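# Put the blue foam block, or else the box, on the counter

## Task

Check the room floor for a blue foam block. If one is there, place it on the counter. If there is none, place the cardboard box on the counter. Nothing else may end up on the counter. The robot must not tip over or finish leaning. The placed object has to stay on the counter by itself, without the robot holding it in place.

## Robot and tools

Robot: TidyBot++, a mobile base (0.54 m long, 0.50 m wide, 0.38 m high) on four powered casters. It carries one seven-joint arm with a two-finger gripper. The shoulder sits 0.12 m ahead of the base centre and 0.68 m above the floor. Segment lengths: upper arm 0.42 m, forearm 0.31 m, hand 0.31 m (wrist to the hand point). The arm starts folded with the hand pointing down, poking up to 0.08 m past the base front. Cameras: base_camera (fixed on the base, looking forward) and wrist_camera (fisheye, looking where the hand points).

Frames: the base frame has its origin on the floor below the base centre, x forward, y left, z up. hand_pose is reported in this frame and marks the point between the finger pads; its z axis runs out along the fingers and its y axis is the closing direction. base_odometry is measured in the odometry frame, which is the base frame as it was at the scene start; heading is positive to the left, -3.142 to 3.142. base_tilt is in degrees, positive when leaning forward or right. Odometry counts wheel turns, so slip shows up as travel, and it drifts by centimetres and degrees over many moves.

execute_actions: argument actions is a list holding one action or none (empty returns only state and images). An action may contain base, joints, or both, plus optional speeds. base holds exactly one key, each a relative move from where the base last reported itself: translate_m (metres, forward positive, -2 to 2), strafe_m (metres, left positive, -2 to 2), rotate_rad (radians, counter-clockwise from above positive, -6.3 to 6.3). joints holds absolute targets by name, in radians: joint_1_rad (any angle; positive is clockwise from above, opposite to rotate_rad), joint_2_rad (shoulder, -2.249 to 2.249), joint_3_rad (any angle), joint_4_rad (elbow, -2.579 to 2.579), joint_5_rad (any angle), joint_6_rad (wrist, -2.099 to 2.099), joint_7_rad (any angle; hand down, positive is counter-clockwise from above, at 1.57 the fingers open toward left and right). gripper_pos is a fraction 0 (open, about 85 mm gap) to 1 (closed, squeezing roughly 100 N per finger). Unlimited joints take the short way round, so turn in steps under half a revolution. speeds caps top speed for that action only: translate_m and strafe_m 0.05 to 0.5 m/s, rotate_rad 0.1 to 1.57 rad/s. Base moves needing over 8.667 s are refused; no action runs past 15 s. cameras is a list of base_camera, wrist_camera or all; omitted means all, [] means none. Unknown keys or out-of-range values reject the whole call.

Arm geometry: with joint_1_rad 0, joint_3_rad 3.14 and joint_5_rad 0 the arm moves in the vertical plane along base x. Angles from vertical (forward positive): upper arm = joint_2_rad, forearm = joint_2_rad - joint_4_rad, hand = that minus joint_6_rad. Sum length times sin for forward reach, length times cos for height above the shoulder. A hand pointing down reaches at most about 0.94 m high, near the base only.

wait: seconds, 0 to 10; commands nothing and returns state and images. zoom_image: camera (base_camera or wrist_camera) and region [x0, y0, x1, y1] in pixels of that camera's latest full image, top-left origin, at most 504 by 504. read_manual: optional section, only "licences"; moves nothing. finished_scene: scene, the integer number of the current scene; ends it irreversibly once the last command has been held, and reports success and the next task.

Result lines: pictures lists the images' camera order. joint_positions and hand_pose give the arm state; Motor temperatures lists one value per arm joint in joint_positions order. base_status and joint_status say how each motion ended: done (reached, for the base only meaning wheels turned fully), off_target (stopped short, may still push), contact_stop or time_out (target dropped, holding), not_followed (targets withheld by the self-collision check, shown with "joint command not followed" and a cause), limit_stop_at_motor_heat (heat stop; resend). A base blocked by an obstacle can still read done. For the gripper at 1, done means nothing is held; off_target means something is between the fingers. on_its_own reports uncommanded motion. motor_effort is percent of maximum with the peak in brackets; readings are noisy. ARM HIT means the arm struck the base or itself. Torque fault freezes the arm for 10 s; MOTOR HOT warns from 60 °C and OVER-TEMPERATURE FAULT at 75 °C lets the arm sink.

Practical notes: joints often stop a little off target through friction; correct by commanding last target plus (wanted minus read). The arm sags under a held load, so never command a joint to its current reading while carrying. hand_pose may be off by 1–2 cm; trust the images. Joints or the base left out of an action may keep pushing to old targets. Avoid driving the base while the raised arm is caught on something (tipping risk), pushing or pulling sideways on a raised hand, driving the arm into objects, dropping or slamming the object, and holding loads for long. The simulation keeps running while you think; the robot holds its last command meanwhile. Loose objects may occasionally be nudged.

Each tool is called after ">>>" by a JSON object that holds its "fn" and its "kwargs", one argument or row to a line.

## Session

>>> {"fn": "execute_actions", "kwargs": {
  "actions": []
}}

Scene clock: 0.00 s.
Motor temperatures (°C, as the motors report them): [33 31 25 28 33 38 37]
base_odometry: x=+0.000 y=+0.000 heading=+0.000 (m, m, rad; odometry frame)
base_tilt: forward=-0.5 right=+0.7 (deg)
base_status: not commanded
joint_positions: joint_1_rad=-0.034 joint_2_rad=-0.371 joint_3_rad=+3.127 joint_4_rad=-2.509 joint_5_rad=-0.036 joint_6_rad=-0.846 joint_7_rad=+1.587 gripper_pos=+0.000
joint_status: not commanded
motor_effort: joint_1_rad=+0 joint_2_rad=-1 joint_3_rad=+0 joint_4_rad=+12 joint_5_rad=-1 joint_6_rad=+0 joint_7_rad=+1 (%)
hand_pose: x=+0.2797 y=+0.0169 z=+0.5976 quat_wxyz=(-0.013, +0.997, +0.021, +0.078) (m; base frame)
pictures: base_camera, wrist_camera
Images, in order (width x height): base_camera 644x364, wrist_camera 644x476.

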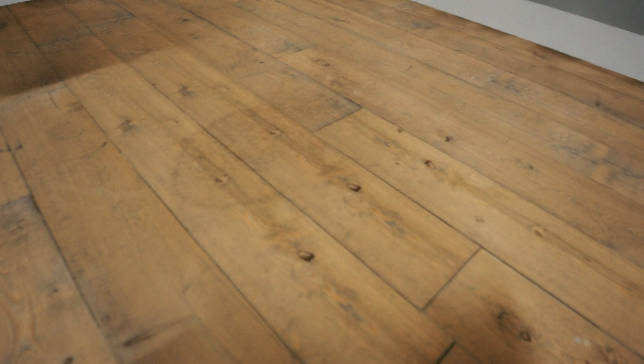

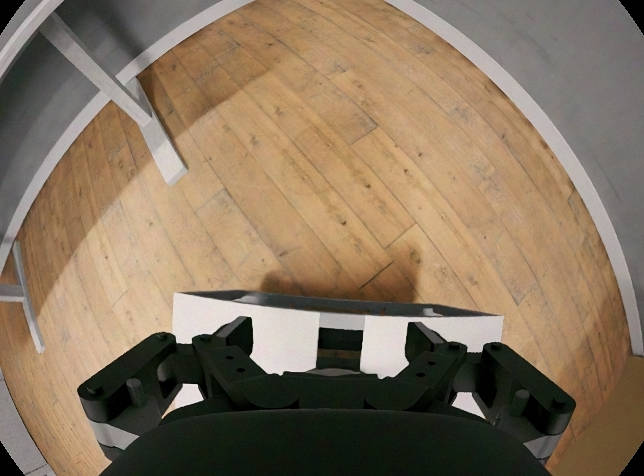

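>>> {"fn": "execute_actions", "kwargs": {
  "actions": [
    {"base":{"rotate_rad":2.2},"joints":{"joint_2_rad":-0.8,"joint_4_rad":-2.3,"joint_6_rad":-0.75}}
  ]
}}

Scene clock: 13.07 s.
Motor temperatures (°C, as the motors report them): [33 31 25 28 33 38 37]
base_odometry: x=+0.000 y=+0.000 heading=+2.200 (m, m, rad; odometry frame)
base_tilt: forward=-0.5 right=+0.6 (deg)
base_status: done
joint_positions: joint_1_rad=-0.034 joint_2_rad=-0.789 joint_3_rad=+3.127 joint_4_rad=-2.310 joint_5_rad=-0.036 joint_6_rad=-0.769 joint_7_rad=+1.587 gripper_pos=+0.000
joint_status: all done
motor_effort: joint_1_rad=+0(1) joint_2_rad=+5(7) joint_3_rad=+1(1) joint_4_rad=+19(20) joint_5_rad=-1(1) joint_6_rad=+6(6) joint_7_rad=+0(0) (%)
hand_pose: x=+0.3678 y=+0.0213 z=+0.7885 quat_wxyz=(-0.018, +0.910, +0.023, +0.413) (m; base frame)
pictures: base_camera, wrist_camera
Images, in order (width x height): base_camera 644x364, wrist_camera 644x476.

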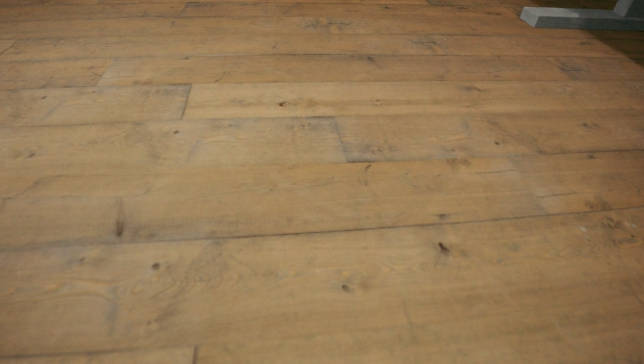

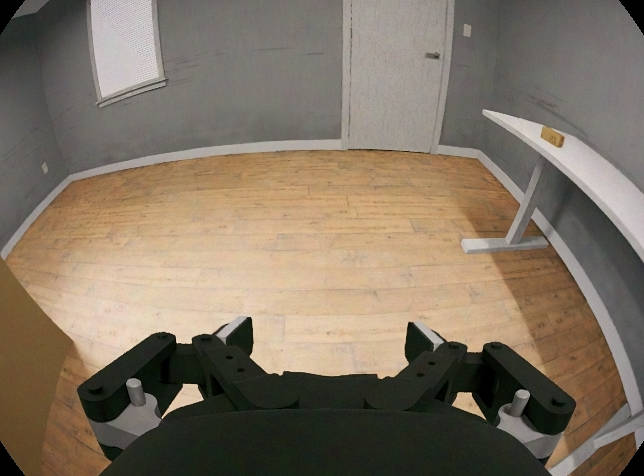

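>>> {"fn": "execute_actions", "kwargs": {
  "actions": [
    {"base":{"translate_m":1.0},"joints":{"joint_1_rad":-1.4}}
  ]
}}

Scene clock: 18.93 s.
Motor temperatures (°C, as the motors report them): [33 31 25 28 33 38 37]
base_odometry: x=-0.589 y=+0.808 heading=+2.200 (m, m, rad; odometry frame)
base_tilt: forward=-0.5 right=+0.6 (deg)
base_status: done
joint_positions: joint_1_rad=-1.385 joint_2_rad=-0.792 joint_3_rad=+3.127 joint_4_rad=-2.310 joint_5_rad=-0.036 joint_6_rad=-0.769 joint_7_rad=+1.587 gripper_pos=+0.000
joint_status: all done
motor_effort: joint_1_rad=+0(1) joint_2_rad=+6(8) joint_3_rad=+1(1) joint_4_rad=+20(20) joint_5_rad=+0(2) joint_6_rad=+7(7) joint_7_rad=+0(0) (%)
hand_pose: x=+0.1523 y=+0.2471 z=+0.7894 quat_wxyz=(-0.273, +0.695, +0.587, +0.312) (m; base frame)
pictures: base_camera, wrist_camera
Images, in order (width x height): base_camera 644x364, wrist_camera 644x476.

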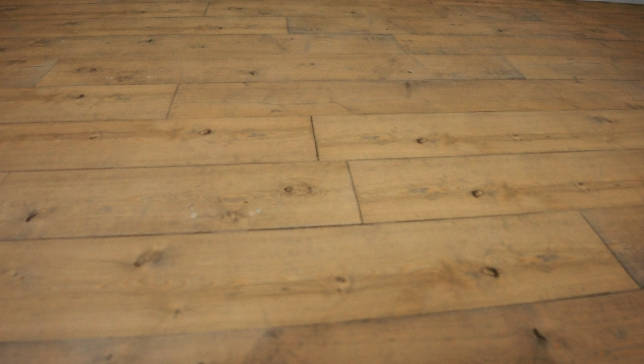

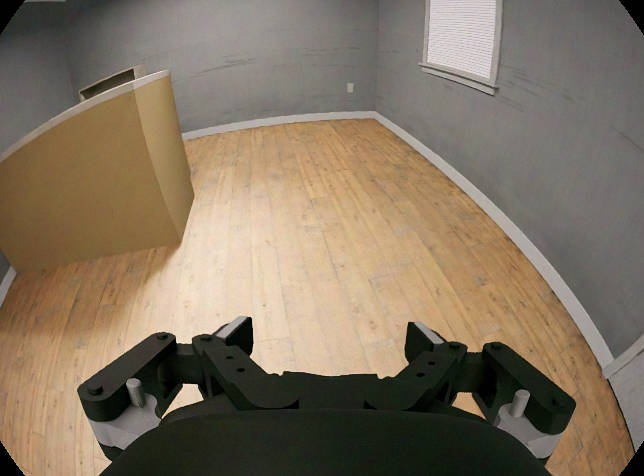

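>>> {"fn": "execute_actions", "kwargs": {
  "actions": [
    {"base":{"strafe_m":1.7},"joints":{"joint_1_rad":-2.5}}
  ]
}}

Scene clock: 26.80 s.
Motor temperatures (°C, as the motors report them): [33 31 25 28 33 38 37]
base_odometry: x=-1.964 y=-0.192 heading=+2.200 (m, m, rad; odometry frame)
base_tilt: forward=-0.5 right=+0.6 (deg)
base_status: done
joint_positions: joint_1_rad=-2.483 joint_2_rad=-0.793 joint_3_rad=+3.127 joint_4_rad=-2.310 joint_5_rad=-0.036 joint_6_rad=-0.769 joint_7_rad=+1.587 gripper_pos=+0.000
joint_status: all done
motor_effort: joint_1_rad=+1(1) joint_2_rad=+6(8) joint_3_rad=+1(1) joint_4_rad=+20(20) joint_5_rad=-1(2) joint_6_rad=+7(7) joint_7_rad=+1(1) (%)
hand_pose: x=-0.0858 y=+0.1421 z=+0.7897 quat_wxyz=(-0.396, +0.287, +0.863, +0.124) (m; base frame)
pictures: base_camera, wrist_camera
Images, in order (width x height): base_camera 644x364, wrist_camera 644x476.

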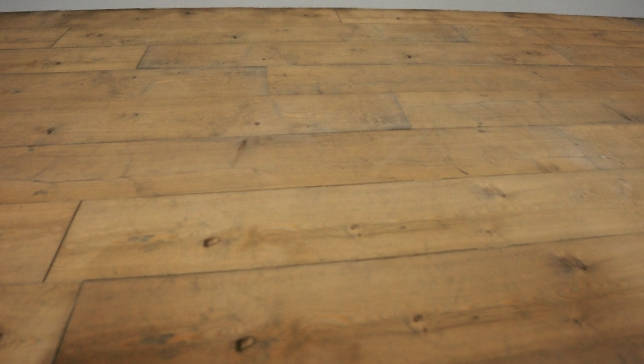

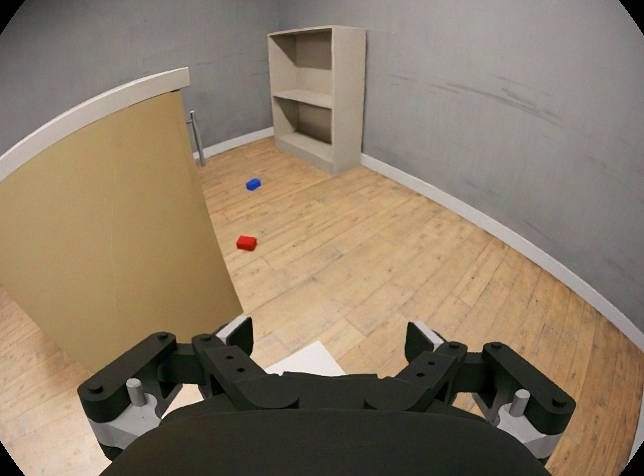

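>>> {"fn": "execute_actions", "kwargs": {
  "actions": [
    {"base":{"strafe_m":0.95},"joints":{"joint_1_rad":0.0}}
  ],
  "cameras": ["wrist_camera"]
}}

>>> {"fn": "execute_actions", "kwargs": {
  "actions": [
    {"base":{"rotate_rad":-2.94}}
  ]
}}

Scene clock: 49.80 s.
Motor temperatures (°C, as the motors report them): [33 31 25 28 33 38 37]
base_odometry: x=-2.732 y=-0.751 heading=+2.200 (m, m, rad; odometry frame)
base_tilt: forward=-0.5 right=+0.7 (deg)
base_status: done
joint_positions: joint_1_rad=-0.017 joint_2_rad=-0.793 joint_3_rad=+3.127 joint_4_rad=-2.310 joint_5_rad=-0.036 joint_6_rad=-0.769 joint_7_rad=+1.587 gripper_pos=+0.000
joint_status: all done
motor_effort: joint_1_rad=+1(1) joint_2_rad=+6(7) joint_3_rad=+1(2) joint_4_rad=+19(20) joint_5_rad=-1(1) joint_6_rad=+7(7) joint_7_rad=+1(1) (%)
hand_pose: x=+0.3676 y=+0.0172 z=+0.7898 quat_wxyz=(-0.014, +0.910, +0.016, +0.415) (m; base frame)
pictures: wrist_camera
Images, in order (width x height): wrist_camera 644x476.

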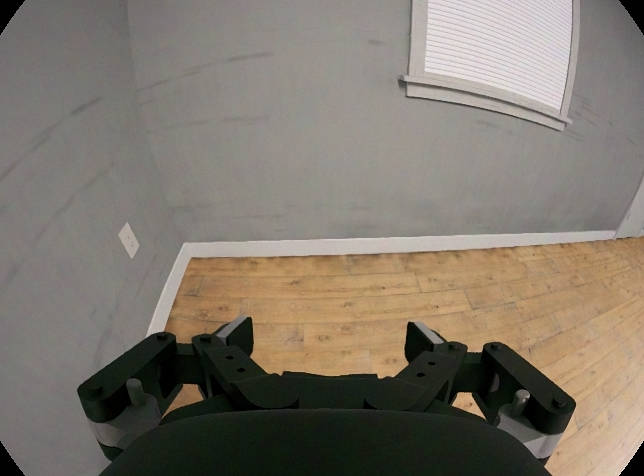

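Scene clock: 52.97 s.
Motor temperatures (°C, as the motors report them): [33 31 25 28 33 38 37]
base_odometry: x=-2.732 y=-0.752 heading=-0.739 (m, m, rad; odometry frame)
base_tilt: forward=-0.5 right=+0.6 (deg)
base_status: done
joint_positions: joint_1_rad=-0.016 joint_2_rad=-0.793 joint_3_rad=+3.127 joint_4_rad=-2.310 joint_5_rad=-0.036 joint_6_rad=-0.769 joint_7_rad=+1.587 gripper_pos=+0.000
joint_status: not commanded
motor_effort: joint_1_rad=+0(1) joint_2_rad=+6(7) joint_3_rad=+1(1) joint_4_rad=+20(20) joint_5_rad=+0(1) joint_6_rad=+7(7) joint_7_rad=+1(0) (%)
hand_pose: x=+0.3677 y=+0.0169 z=+0.7898 quat_wxyz=(-0.014, +0.910, +0.015, +0.415) (m; base frame)
pictures: base_camera, wrist_camera
Images, in order (width x height): base_camera 644x364, wrist_camera 644x476.

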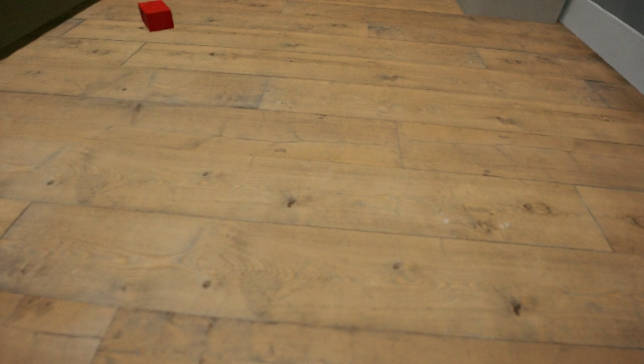

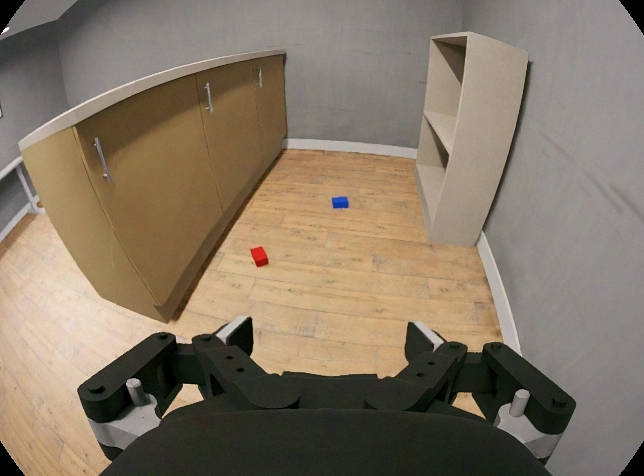

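>>> {"fn": "execute_actions", "kwargs": {
  "actions": [
    {"base":{"translate_m":0.95},"joints":{"joint_1_rad":0.05,"joint_2_rad":1.2,"joint_3_rad":3.14,"joint_4_rad":-1.45,"joint_5_rad":0,"joint_6_rad":-0.49}}
  ]
}}

Scene clock: 72.80 s.
Motor temperatures (°C, as the motors report them): [33 31 25 28 33 38 37]
base_odometry: x=-2.031 y=-1.393 heading=-0.740 (m, m, rad; odometry frame)
base_tilt: forward=-0.5 right=+0.7 (deg)
base_status: done
joint_positions: joint_1_rad=+0.030 joint_2_rad=+1.193 joint_3_rad=+3.127 joint_4_rad=-1.460 joint_5_rad=-0.030 joint_6_rad=-0.510 joint_7_rad=+1.587 gripper_pos=+0.000
joint_status: all done
motor_effort: joint_1_rad=+0(1) joint_2_rad=-41(43) joint_3_rad=-1(1) joint_4_rad=+8(20) joint_5_rad=-1(1) joint_6_rad=+0(7) joint_7_rad=+0(1) (%)
hand_pose: x=+0.6514 y=-0.0011 z=+0.2487 quat_wxyz=(-0.014, +1.000, -0.017, -0.010) (m; base frame)
pictures: base_camera, wrist_camera
Images, in order (width x height): base_camera 644x364, wrist_camera 644x476.

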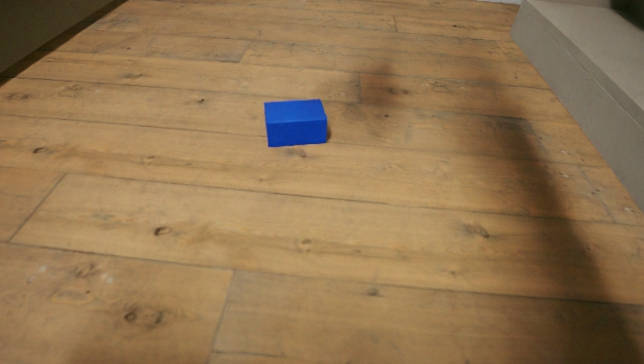

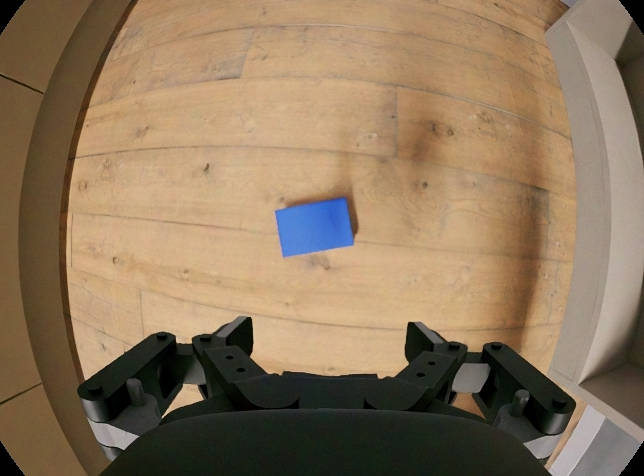

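>>> {"fn": "execute_actions", "kwargs": {
  "actions": [
    {"joints":{"joint_1_rad":-0.02,"joint_2_rad":1.55,"joint_4_rad":-1.05,"joint_6_rad":-0.53,"joint_7_rad":0.2}}
  ]
}}

Scene clock: 109.57 s.
Motor temperatures (°C, as the motors report them): [33 33 25 28 33 38 37]
base_odometry: x=-2.031 y=-1.393 heading=-0.740 (m, m, rad; odometry frame)
base_tilt: forward=-0.4 right=+0.7 (deg)
base_status: not commanded
joint_positions: joint_1_rad=-0.004 joint_2_rad=+1.542 joint_3_rad=+3.127 joint_4_rad=-1.061 joint_5_rad=-0.029 joint_6_rad=-0.510 joint_7_rad=+0.228 gripper_pos=+0.000
joint_status: all done
motor_effort: joint_1_rad=+0(1) joint_2_rad=-43(45) joint_3_rad=-1(1) joint_4_rad=+8(9) joint_5_rad=-1(0) joint_6_rad=+1(1) joint_7_rad=+1(0) (%)
hand_pose: x=+0.7097 y=+0.0167 z=+0.1132 quat_wxyz=(-0.020, +0.776, -0.630, +0.002) (m; base frame)
pictures: base_camera, wrist_camera
Images, in order (width x height): base_camera 644x364, wrist_camera 644x476.

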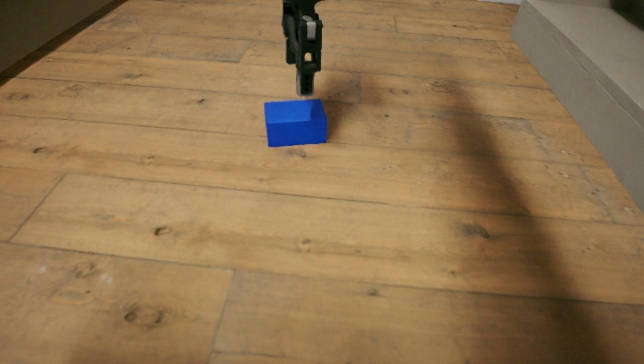

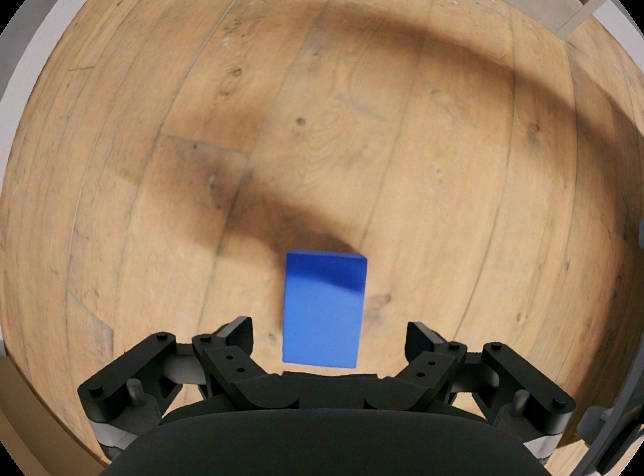

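>>> {"fn": "execute_actions", "kwargs": {
  "actions": [
    {"joints":{"joint_2_rad":1.765,"joint_4_rad":-0.75,"joint_6_rad":-0.64,"joint_7_rad":0.16}}
  ]
}}

Scene clock: 121.10 s.
Motor temperatures (°C, as the motors report them): [33 33 25 28 33 38 37]
base_odometry: x=-2.031 y=-1.393 heading=-0.740 (m, m, rad; odometry frame)
base_tilt: forward=-0.5 right=+0.7 (deg)
base_status: not commanded
joint_positions: joint_1_rad=-0.004 joint_2_rad=+1.762 joint_3_rad=+3.127 joint_4_rad=-0.763 joint_5_rad=-0.029 joint_6_rad=-0.620 joint_7_rad=+0.199 gripper_pos=+0.000
joint_status: all done
motor_effort: joint_1_rad=+0(0) joint_2_rad=-44(46) joint_3_rad=-1(1) joint_4_rad=+10(10) joint_5_rad=+0(1) joint_6_rad=+0(1) joint_7_rad=+1(1) (%)
hand_pose: x=+0.7131 y=+0.0166 z=+0.0344 quat_wxyz=(-0.011, +0.766, -0.642, -0.011) (m; base frame)
pictures: base_camera, wrist_camera
Images, in order (width x height): base_camera 644x364, wrist_camera 644x476.

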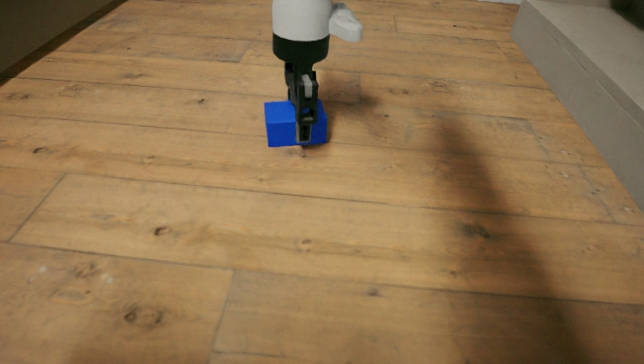

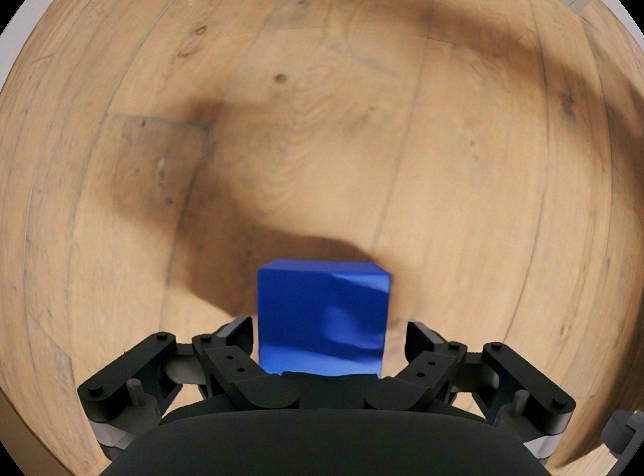

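>>> {"fn": "execute_actions", "kwargs": {
  "actions": [
    {"joints":{"gripper_pos":1.0}}
  ]
}}

Scene clock: 124.13 s.
Motor temperatures (°C, as the motors report them): [33 33 25 28 33 38 37]
base_odometry: x=-2.031 y=-1.393 heading=-0.740 (m, m, rad; odometry frame)
base_tilt: forward=-0.5 right=+0.7 (deg)
base_status: not commanded
joint_positions: joint_1_rad=-0.004 joint_2_rad=+1.760 joint_3_rad=+3.127 joint_4_rad=-0.761 joint_5_rad=-0.029 joint_6_rad=-0.626 joint_7_rad=+0.199 gripper_pos=+0.395
joint_status: gripper_pos off_target (ended at +0.395, target +1.000)
motor_effort: joint_1_rad=+1(0) joint_2_rad=-43(46) joint_3_rad=-1(1) joint_4_rad=+9(10) joint_5_rad=+0(1) joint_6_rad=+0(4) joint_7_rad=+1(0) (%)
hand_pose: x=+0.7133 y=+0.0167 z=+0.0359 quat_wxyz=(-0.010, +0.766, -0.642, -0.012) (m; base frame)
pictures: base_camera, wrist_camera
Images, in order (width x height): base_camera 644x364, wrist_camera 644x476.

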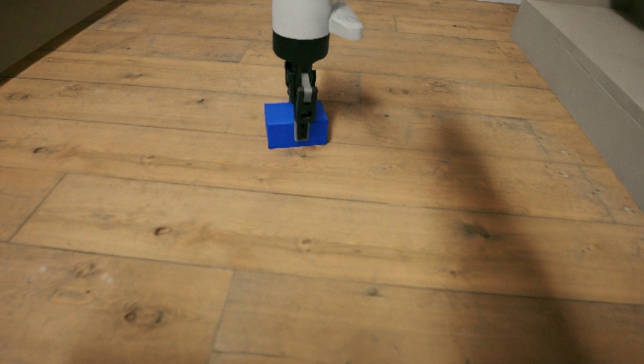

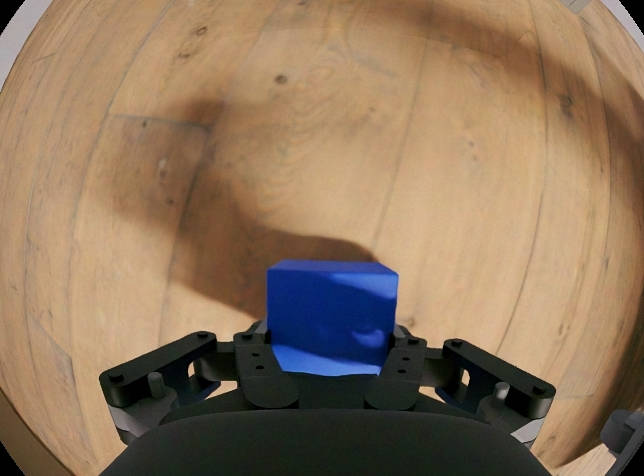

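>>> {"fn": "execute_actions", "kwargs": {
  "actions": [
    {"base":{"translate_m":0.55},"joints":{"joint_2_rad":0.0,"joint_4_rad":-0.8,"joint_6_rad":-1.7,"joint_7_rad":1.57,"gripper_pos":1.0}}
  ]
}}

>>> {"fn": "execute_actions", "kwargs": {
  "actions": [
    {"joints":{"joint_1_rad":-1.4,"gripper_pos":1.0}}
  ]
}}

Scene clock: 142.40 s.
Motor temperatures (°C, as the motors report them): [33 34 25 28 33 38 37]
base_odometry: x=-1.625 y=-1.764 heading=-0.740 (m, m, rad; odometry frame)
base_tilt: forward=-0.5 right=+0.6 (deg)
base_status: done
joint_positions: joint_1_rad=-0.004 joint_2_rad=-0.002 joint_3_rad=+3.127 joint_4_rad=-0.789 joint_5_rad=-0.029 joint_6_rad=-1.682 joint_7_rad=+1.533 gripper_pos=+0.395
joint_status: gripper_pos off_target (ended at +0.395, target +1.000); the others done
motor_effort: joint_1_rad=+0(1) joint_2_rad=-15(52) joint_3_rad=+0(1) joint_4_rad=+15(16) joint_5_rad=-1(0) joint_6_rad=+6(6) joint_7_rad=+1(0) (%)
hand_pose: x=+0.5342 y=+0.0181 z=+1.0811 quat_wxyz=(-0.022, +0.944, -0.003, +0.329) (m; base frame)
pictures: base_camera, wrist_camera
Images, in order (width x height): base_camera 644x364, wrist_camera 644x476.

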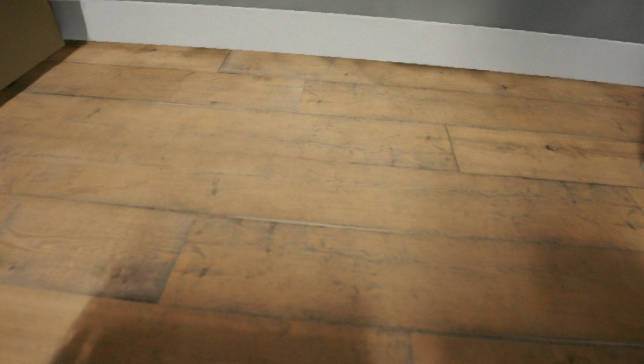

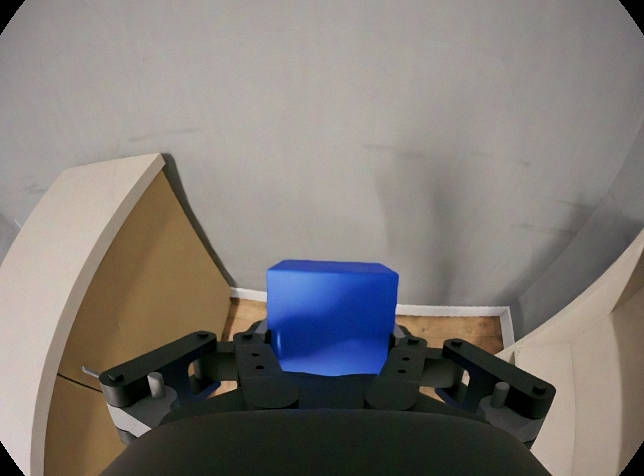

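Scene clock: 145.03 s.
Motor temperatures (°C, as the motors report them): [33 33 25 28 33 38 37]
base_odometry: x=-1.625 y=-1.764 heading=-0.740 (m, m, rad; odometry frame)
base_tilt: forward=-0.5 right=+0.6 (deg)
base_status: not commanded
joint_positions: joint_1_rad=-1.384 joint_2_rad=-0.002 joint_3_rad=+3.129 joint_4_rad=-0.789 joint_5_rad=-0.026 joint_6_rad=-1.682 joint_7_rad=+1.533 gripper_pos=+0.395
joint_status: gripper_pos off_target (ended at +0.395, target +1.000); the others done
motor_effort: joint_1_rad=+0(0) joint_2_rad=-15(17) joint_3_rad=+0(1) joint_4_rad=+15(15) joint_5_rad=-1(1) joint_6_rad=+5(6) joint_7_rad=+1(1) (%)
hand_pose: x=+0.1818 y=+0.4108 z=+1.0810 quat_wxyz=(-0.226, +0.731, +0.597, +0.241) (m; base frame)
pictures: base_camera, wrist_camera
Images, in order (width x height): base_camera 644x364, wrist_camera 644x476.

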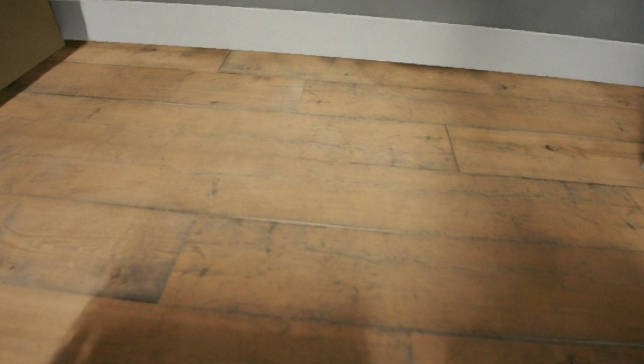

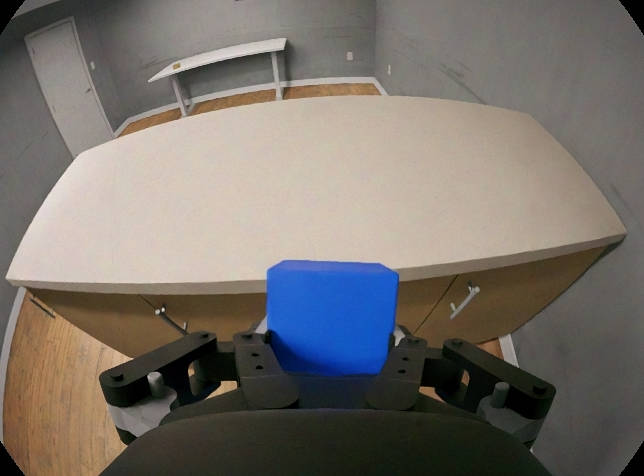

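>>> {"fn": "execute_actions", "kwargs": {
  "actions": [
    {"base":{"translate_m":0.1}}
  ],
  "cameras": []
}}

>>> {"fn": "execute_actions", "kwargs": {
  "actions": [
    {"base":{"strafe_m":0.21},"joints":{"joint_2_rad":0.25,"joint_4_rad":-0.6,"joint_6_rad":-1.85}}
  ]
}}

Scene clock: 161.13 s.
Motor temperatures (°C, as the motors report them): [33 33 25 28 33 38 37]
base_odometry: x=-1.551 y=-1.832 heading=-0.741 (m, m, rad; odometry frame)
base_tilt: forward=-0.5 right=+0.6 (deg)
base_status: done
joint_positions: joint_1_rad=-1.387 joint_2_rad=-0.002 joint_3_rad=+3.135 joint_4_rad=-0.789 joint_5_rad=-0.024 joint_6_rad=-1.682 joint_7_rad=+1.533 gripper_pos=+0.395
joint_status: not commanded
motor_effort: joint_1_rad=+0(1) joint_2_rad=-15(16) joint_3_rad=+0(1) joint_4_rad=+15(15) joint_5_rad=+0(1) joint_6_rad=+6(6) joint_7_rad=+1(1) (%)
hand_pose: x=+0.1834 y=+0.4107 z=+1.0810 quat_wxyz=(-0.225, +0.732, +0.596, +0.242) (m; base frame)
pictures: none
No camera images: the call's "cameras" was empty. Leave "cameras" out to get every camera's image.

Scene clock: 162.97 s.
Motor temperatures (°C, as the motors report them): [33 33 25 28 33 38 37]
base_odometry: x=-1.409 y=-1.677 heading=-0.741 (m, m, rad; odometry frame)
base_tilt: forward=-0.5 right=+0.6 (deg)
base_status: done
joint_positions: joint_1_rad=-1.387 joint_2_rad=+0.261 joint_3_rad=+3.135 joint_4_rad=-0.613 joint_5_rad=-0.024 joint_6_rad=-1.829 joint_7_rad=+1.533 gripper_pos=+0.395
joint_status: all done
motor_effort: joint_1_rad=+0(1) joint_2_rad=-25(32) joint_3_rad=+0(0) joint_4_rad=+15(17) joint_5_rad=+0(1) joint_6_rad=+4(6) joint_7_rad=+1(0) (%)
hand_pose: x=+0.1960 y=+0.4758 z=+1.0082 quat_wxyz=(-0.151, +0.757, +0.616, +0.157) (m; base frame)
pictures: base_camera, wrist_camera
Images, in order (width x height): base_camera 644x364, wrist_camera 644x476.

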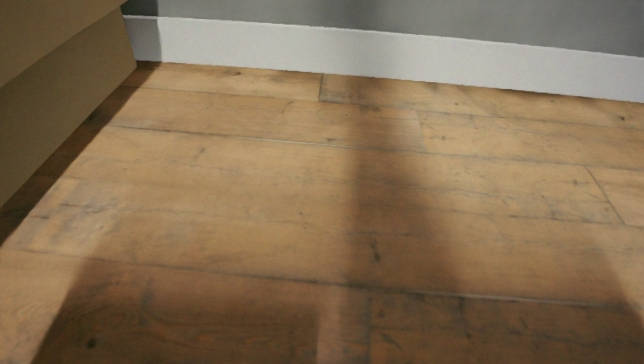

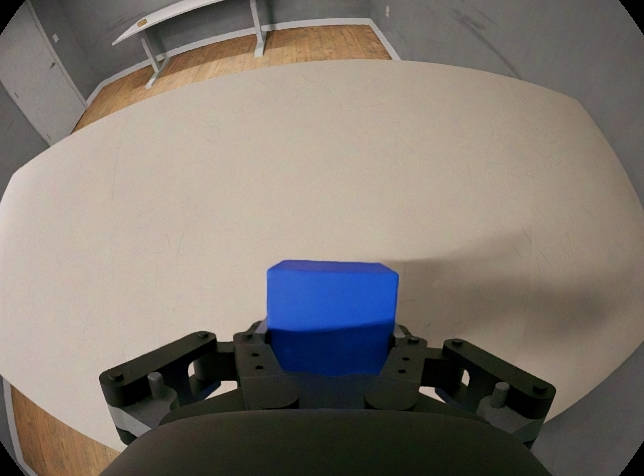

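>>> {"fn": "execute_actions", "kwargs": {
  "actions": [
    {"joints":{"joint_2_rad":0.39,"joint_4_rad":-0.52,"joint_6_rad":-1.99}}
  ],
  "cameras": ["wrist_camera"]
}}

Scene clock: 171.93 s.
Motor temperatures (°C, as the motors report them): [33 33 25 28 33 38 37]
base_odometry: x=-1.409 y=-1.677 heading=-0.741 (m, m, rad; odometry frame)
base_tilt: forward=-0.5 right=+0.6 (deg)
base_status: not commanded
joint_positions: joint_1_rad=-1.387 joint_2_rad=+0.393 joint_3_rad=+3.135 joint_4_rad=-0.532 joint_5_rad=-0.024 joint_6_rad=-1.970 joint_7_rad=+1.533 gripper_pos=+0.395
joint_status: all done
motor_effort: joint_1_rad=+1(1) joint_2_rad=-28(32) joint_3_rad=+0(0) joint_4_rad=+15(16) joint_5_rad=+0(1) joint_6_rad=+3(4) joint_7_rad=+1(1) (%)
hand_pose: x=+0.1978 y=+0.4818 z=+0.9578 quat_wxyz=(-0.089, +0.769, +0.627, +0.085) (m; base frame)
pictures: wrist_camera
Images, in order (width x height): wrist_camera 644x476.

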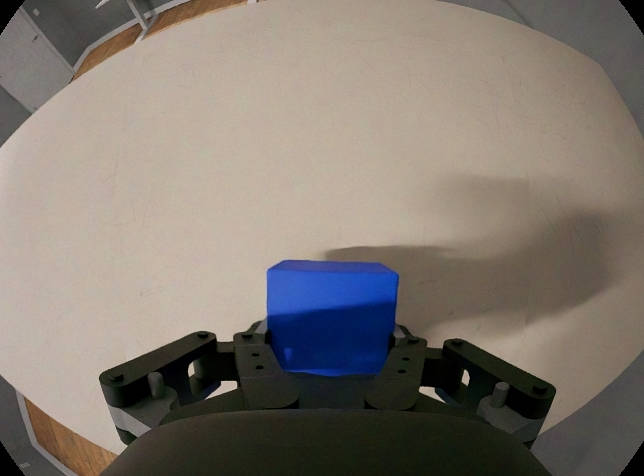

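>>> {"fn": "execute_actions", "kwargs": {
  "actions": [
    {"joints":{"joint_2_rad":0.44}}
  ],
  "cameras": ["wrist_camera"]
}}

Scene clock: 175.43 s.
Motor temperatures (°C, as the motors report them): [33 33 25 28 33 38 37]
base_odometry: x=-1.409 y=-1.677 heading=-0.741 (m, m, rad; odometry frame)
base_tilt: forward=-0.5 right=+0.6 (deg)
base_status: not commanded
joint_positions: joint_1_rad=-1.387 joint_2_rad=+0.407 joint_3_rad=+3.135 joint_4_rad=-0.519 joint_5_rad=-0.024 joint_6_rad=-1.977 joint_7_rad=+1.533 gripper_pos=+0.395
joint_status: all done
motor_effort: joint_1_rad=+0(0) joint_2_rad=-24(28) joint_3_rad=+0(0) joint_4_rad=+12(14) joint_5_rad=-1(1) joint_6_rad=+4(4) joint_7_rad=+1(1) (%)
hand_pose: x=+0.1983 y=+0.4846 z=+0.9548 quat_wxyz=(-0.087, +0.770, +0.627, +0.082) (m; base frame)
pictures: wrist_camera
Images, in order (width x height): wrist_camera 644x476.

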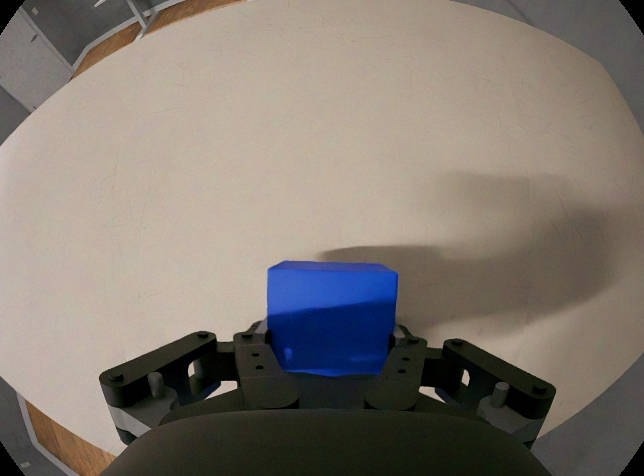

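Contact. Release.

>>> {"fn": "execute_actions", "kwargs": {
  "actions": [
    {"joints":{"joint_2_rad":0.40,"gripper_pos":0.0}}
  ],
  "cameras": ["wrist_camera"]
}}

>>> {"fn": "execute_actions", "kwargs": {
  "actions": [
    {"joints":{"joint_2_rad":0.2}}
  ],
  "cameras": ["wrist_camera"]
}}

Scene clock: 179.97 s.
Motor temperatures (°C, as the motors report them): [33 33 25 28 33 38 37]
base_odometry: x=-1.409 y=-1.677 heading=-0.741 (m, m, rad; odometry frame)
base_tilt: forward=-0.5 right=+0.6 (deg)
base_status: not commanded
joint_positions: joint_1_rad=-1.387 joint_2_rad=+0.403 joint_3_rad=+3.135 joint_4_rad=-0.519 joint_5_rad=-0.024 joint_6_rad=-1.978 joint_7_rad=+1.533 gripper_pos=+0.000
joint_status: all done
motor_effort: joint_1_rad=+1(1) joint_2_rad=-28(30) joint_3_rad=+0(0) joint_4_rad=+15(14) joint_5_rad=+0(1) joint_6_rad=+2(3) joint_7_rad=+0(1) (%)
hand_pose: x=+0.1981 y=+0.4836 z=+0.9566 quat_wxyz=(-0.088, +0.769, +0.627, +0.083) (m; base frame)
pictures: wrist_camera
Images, in order (width x height): wrist_camera 644x476.

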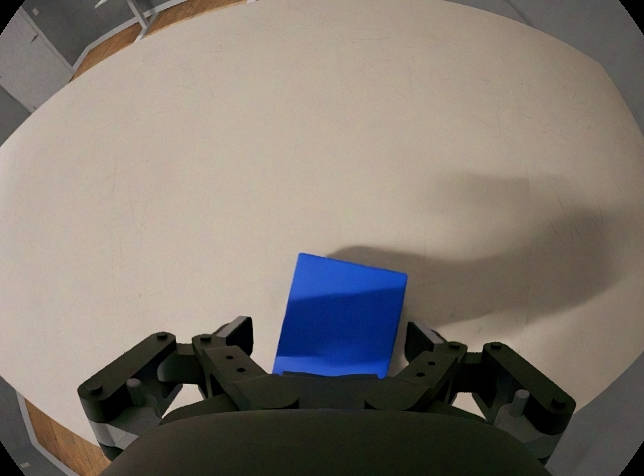

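Scene clock: 181.43 s.
Motor temperatures (°C, as the motors report them): [33 33 25 28 33 38 37]
base_odometry: x=-1.409 y=-1.677 heading=-0.741 (m, m, rad; odometry frame)
base_tilt: forward=-0.5 right=+0.6 (deg)
base_status: not commanded
joint_positions: joint_1_rad=-1.387 joint_2_rad=+0.193 joint_3_rad=+3.135 joint_4_rad=-0.519 joint_5_rad=-0.024 joint_6_rad=-1.978 joint_7_rad=+1.533 gripper_pos=+0.000
joint_status: all done
motor_effort: joint_1_rad=+0(0) joint_2_rad=-19(31) joint_3_rad=+0(0) joint_4_rad=+13(15) joint_5_rad=-1(0) joint_6_rad=+4(4) joint_7_rad=+1(1) (%)
hand_pose: x=+0.1857 y=+0.4167 z=+1.0526 quat_wxyz=(-0.155, +0.755, +0.617, +0.162) (m; base frame)
pictures: wrist_camera
Images, in order (width x height): wrist_camera 644x476.

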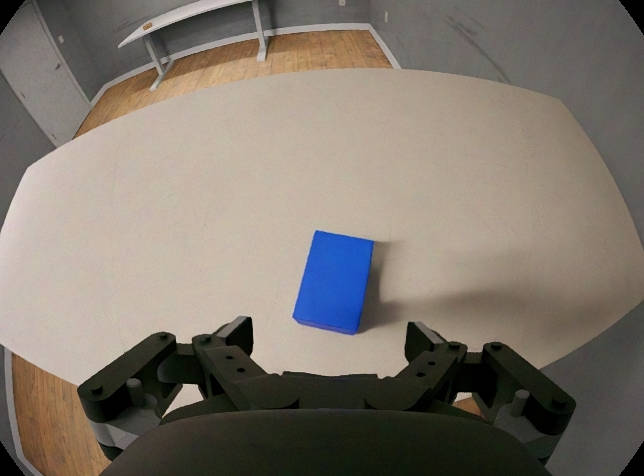

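>>> {"fn": "finished_scene", "kwargs": {
  "scene": 1
}}

The scene is finished: the task was done.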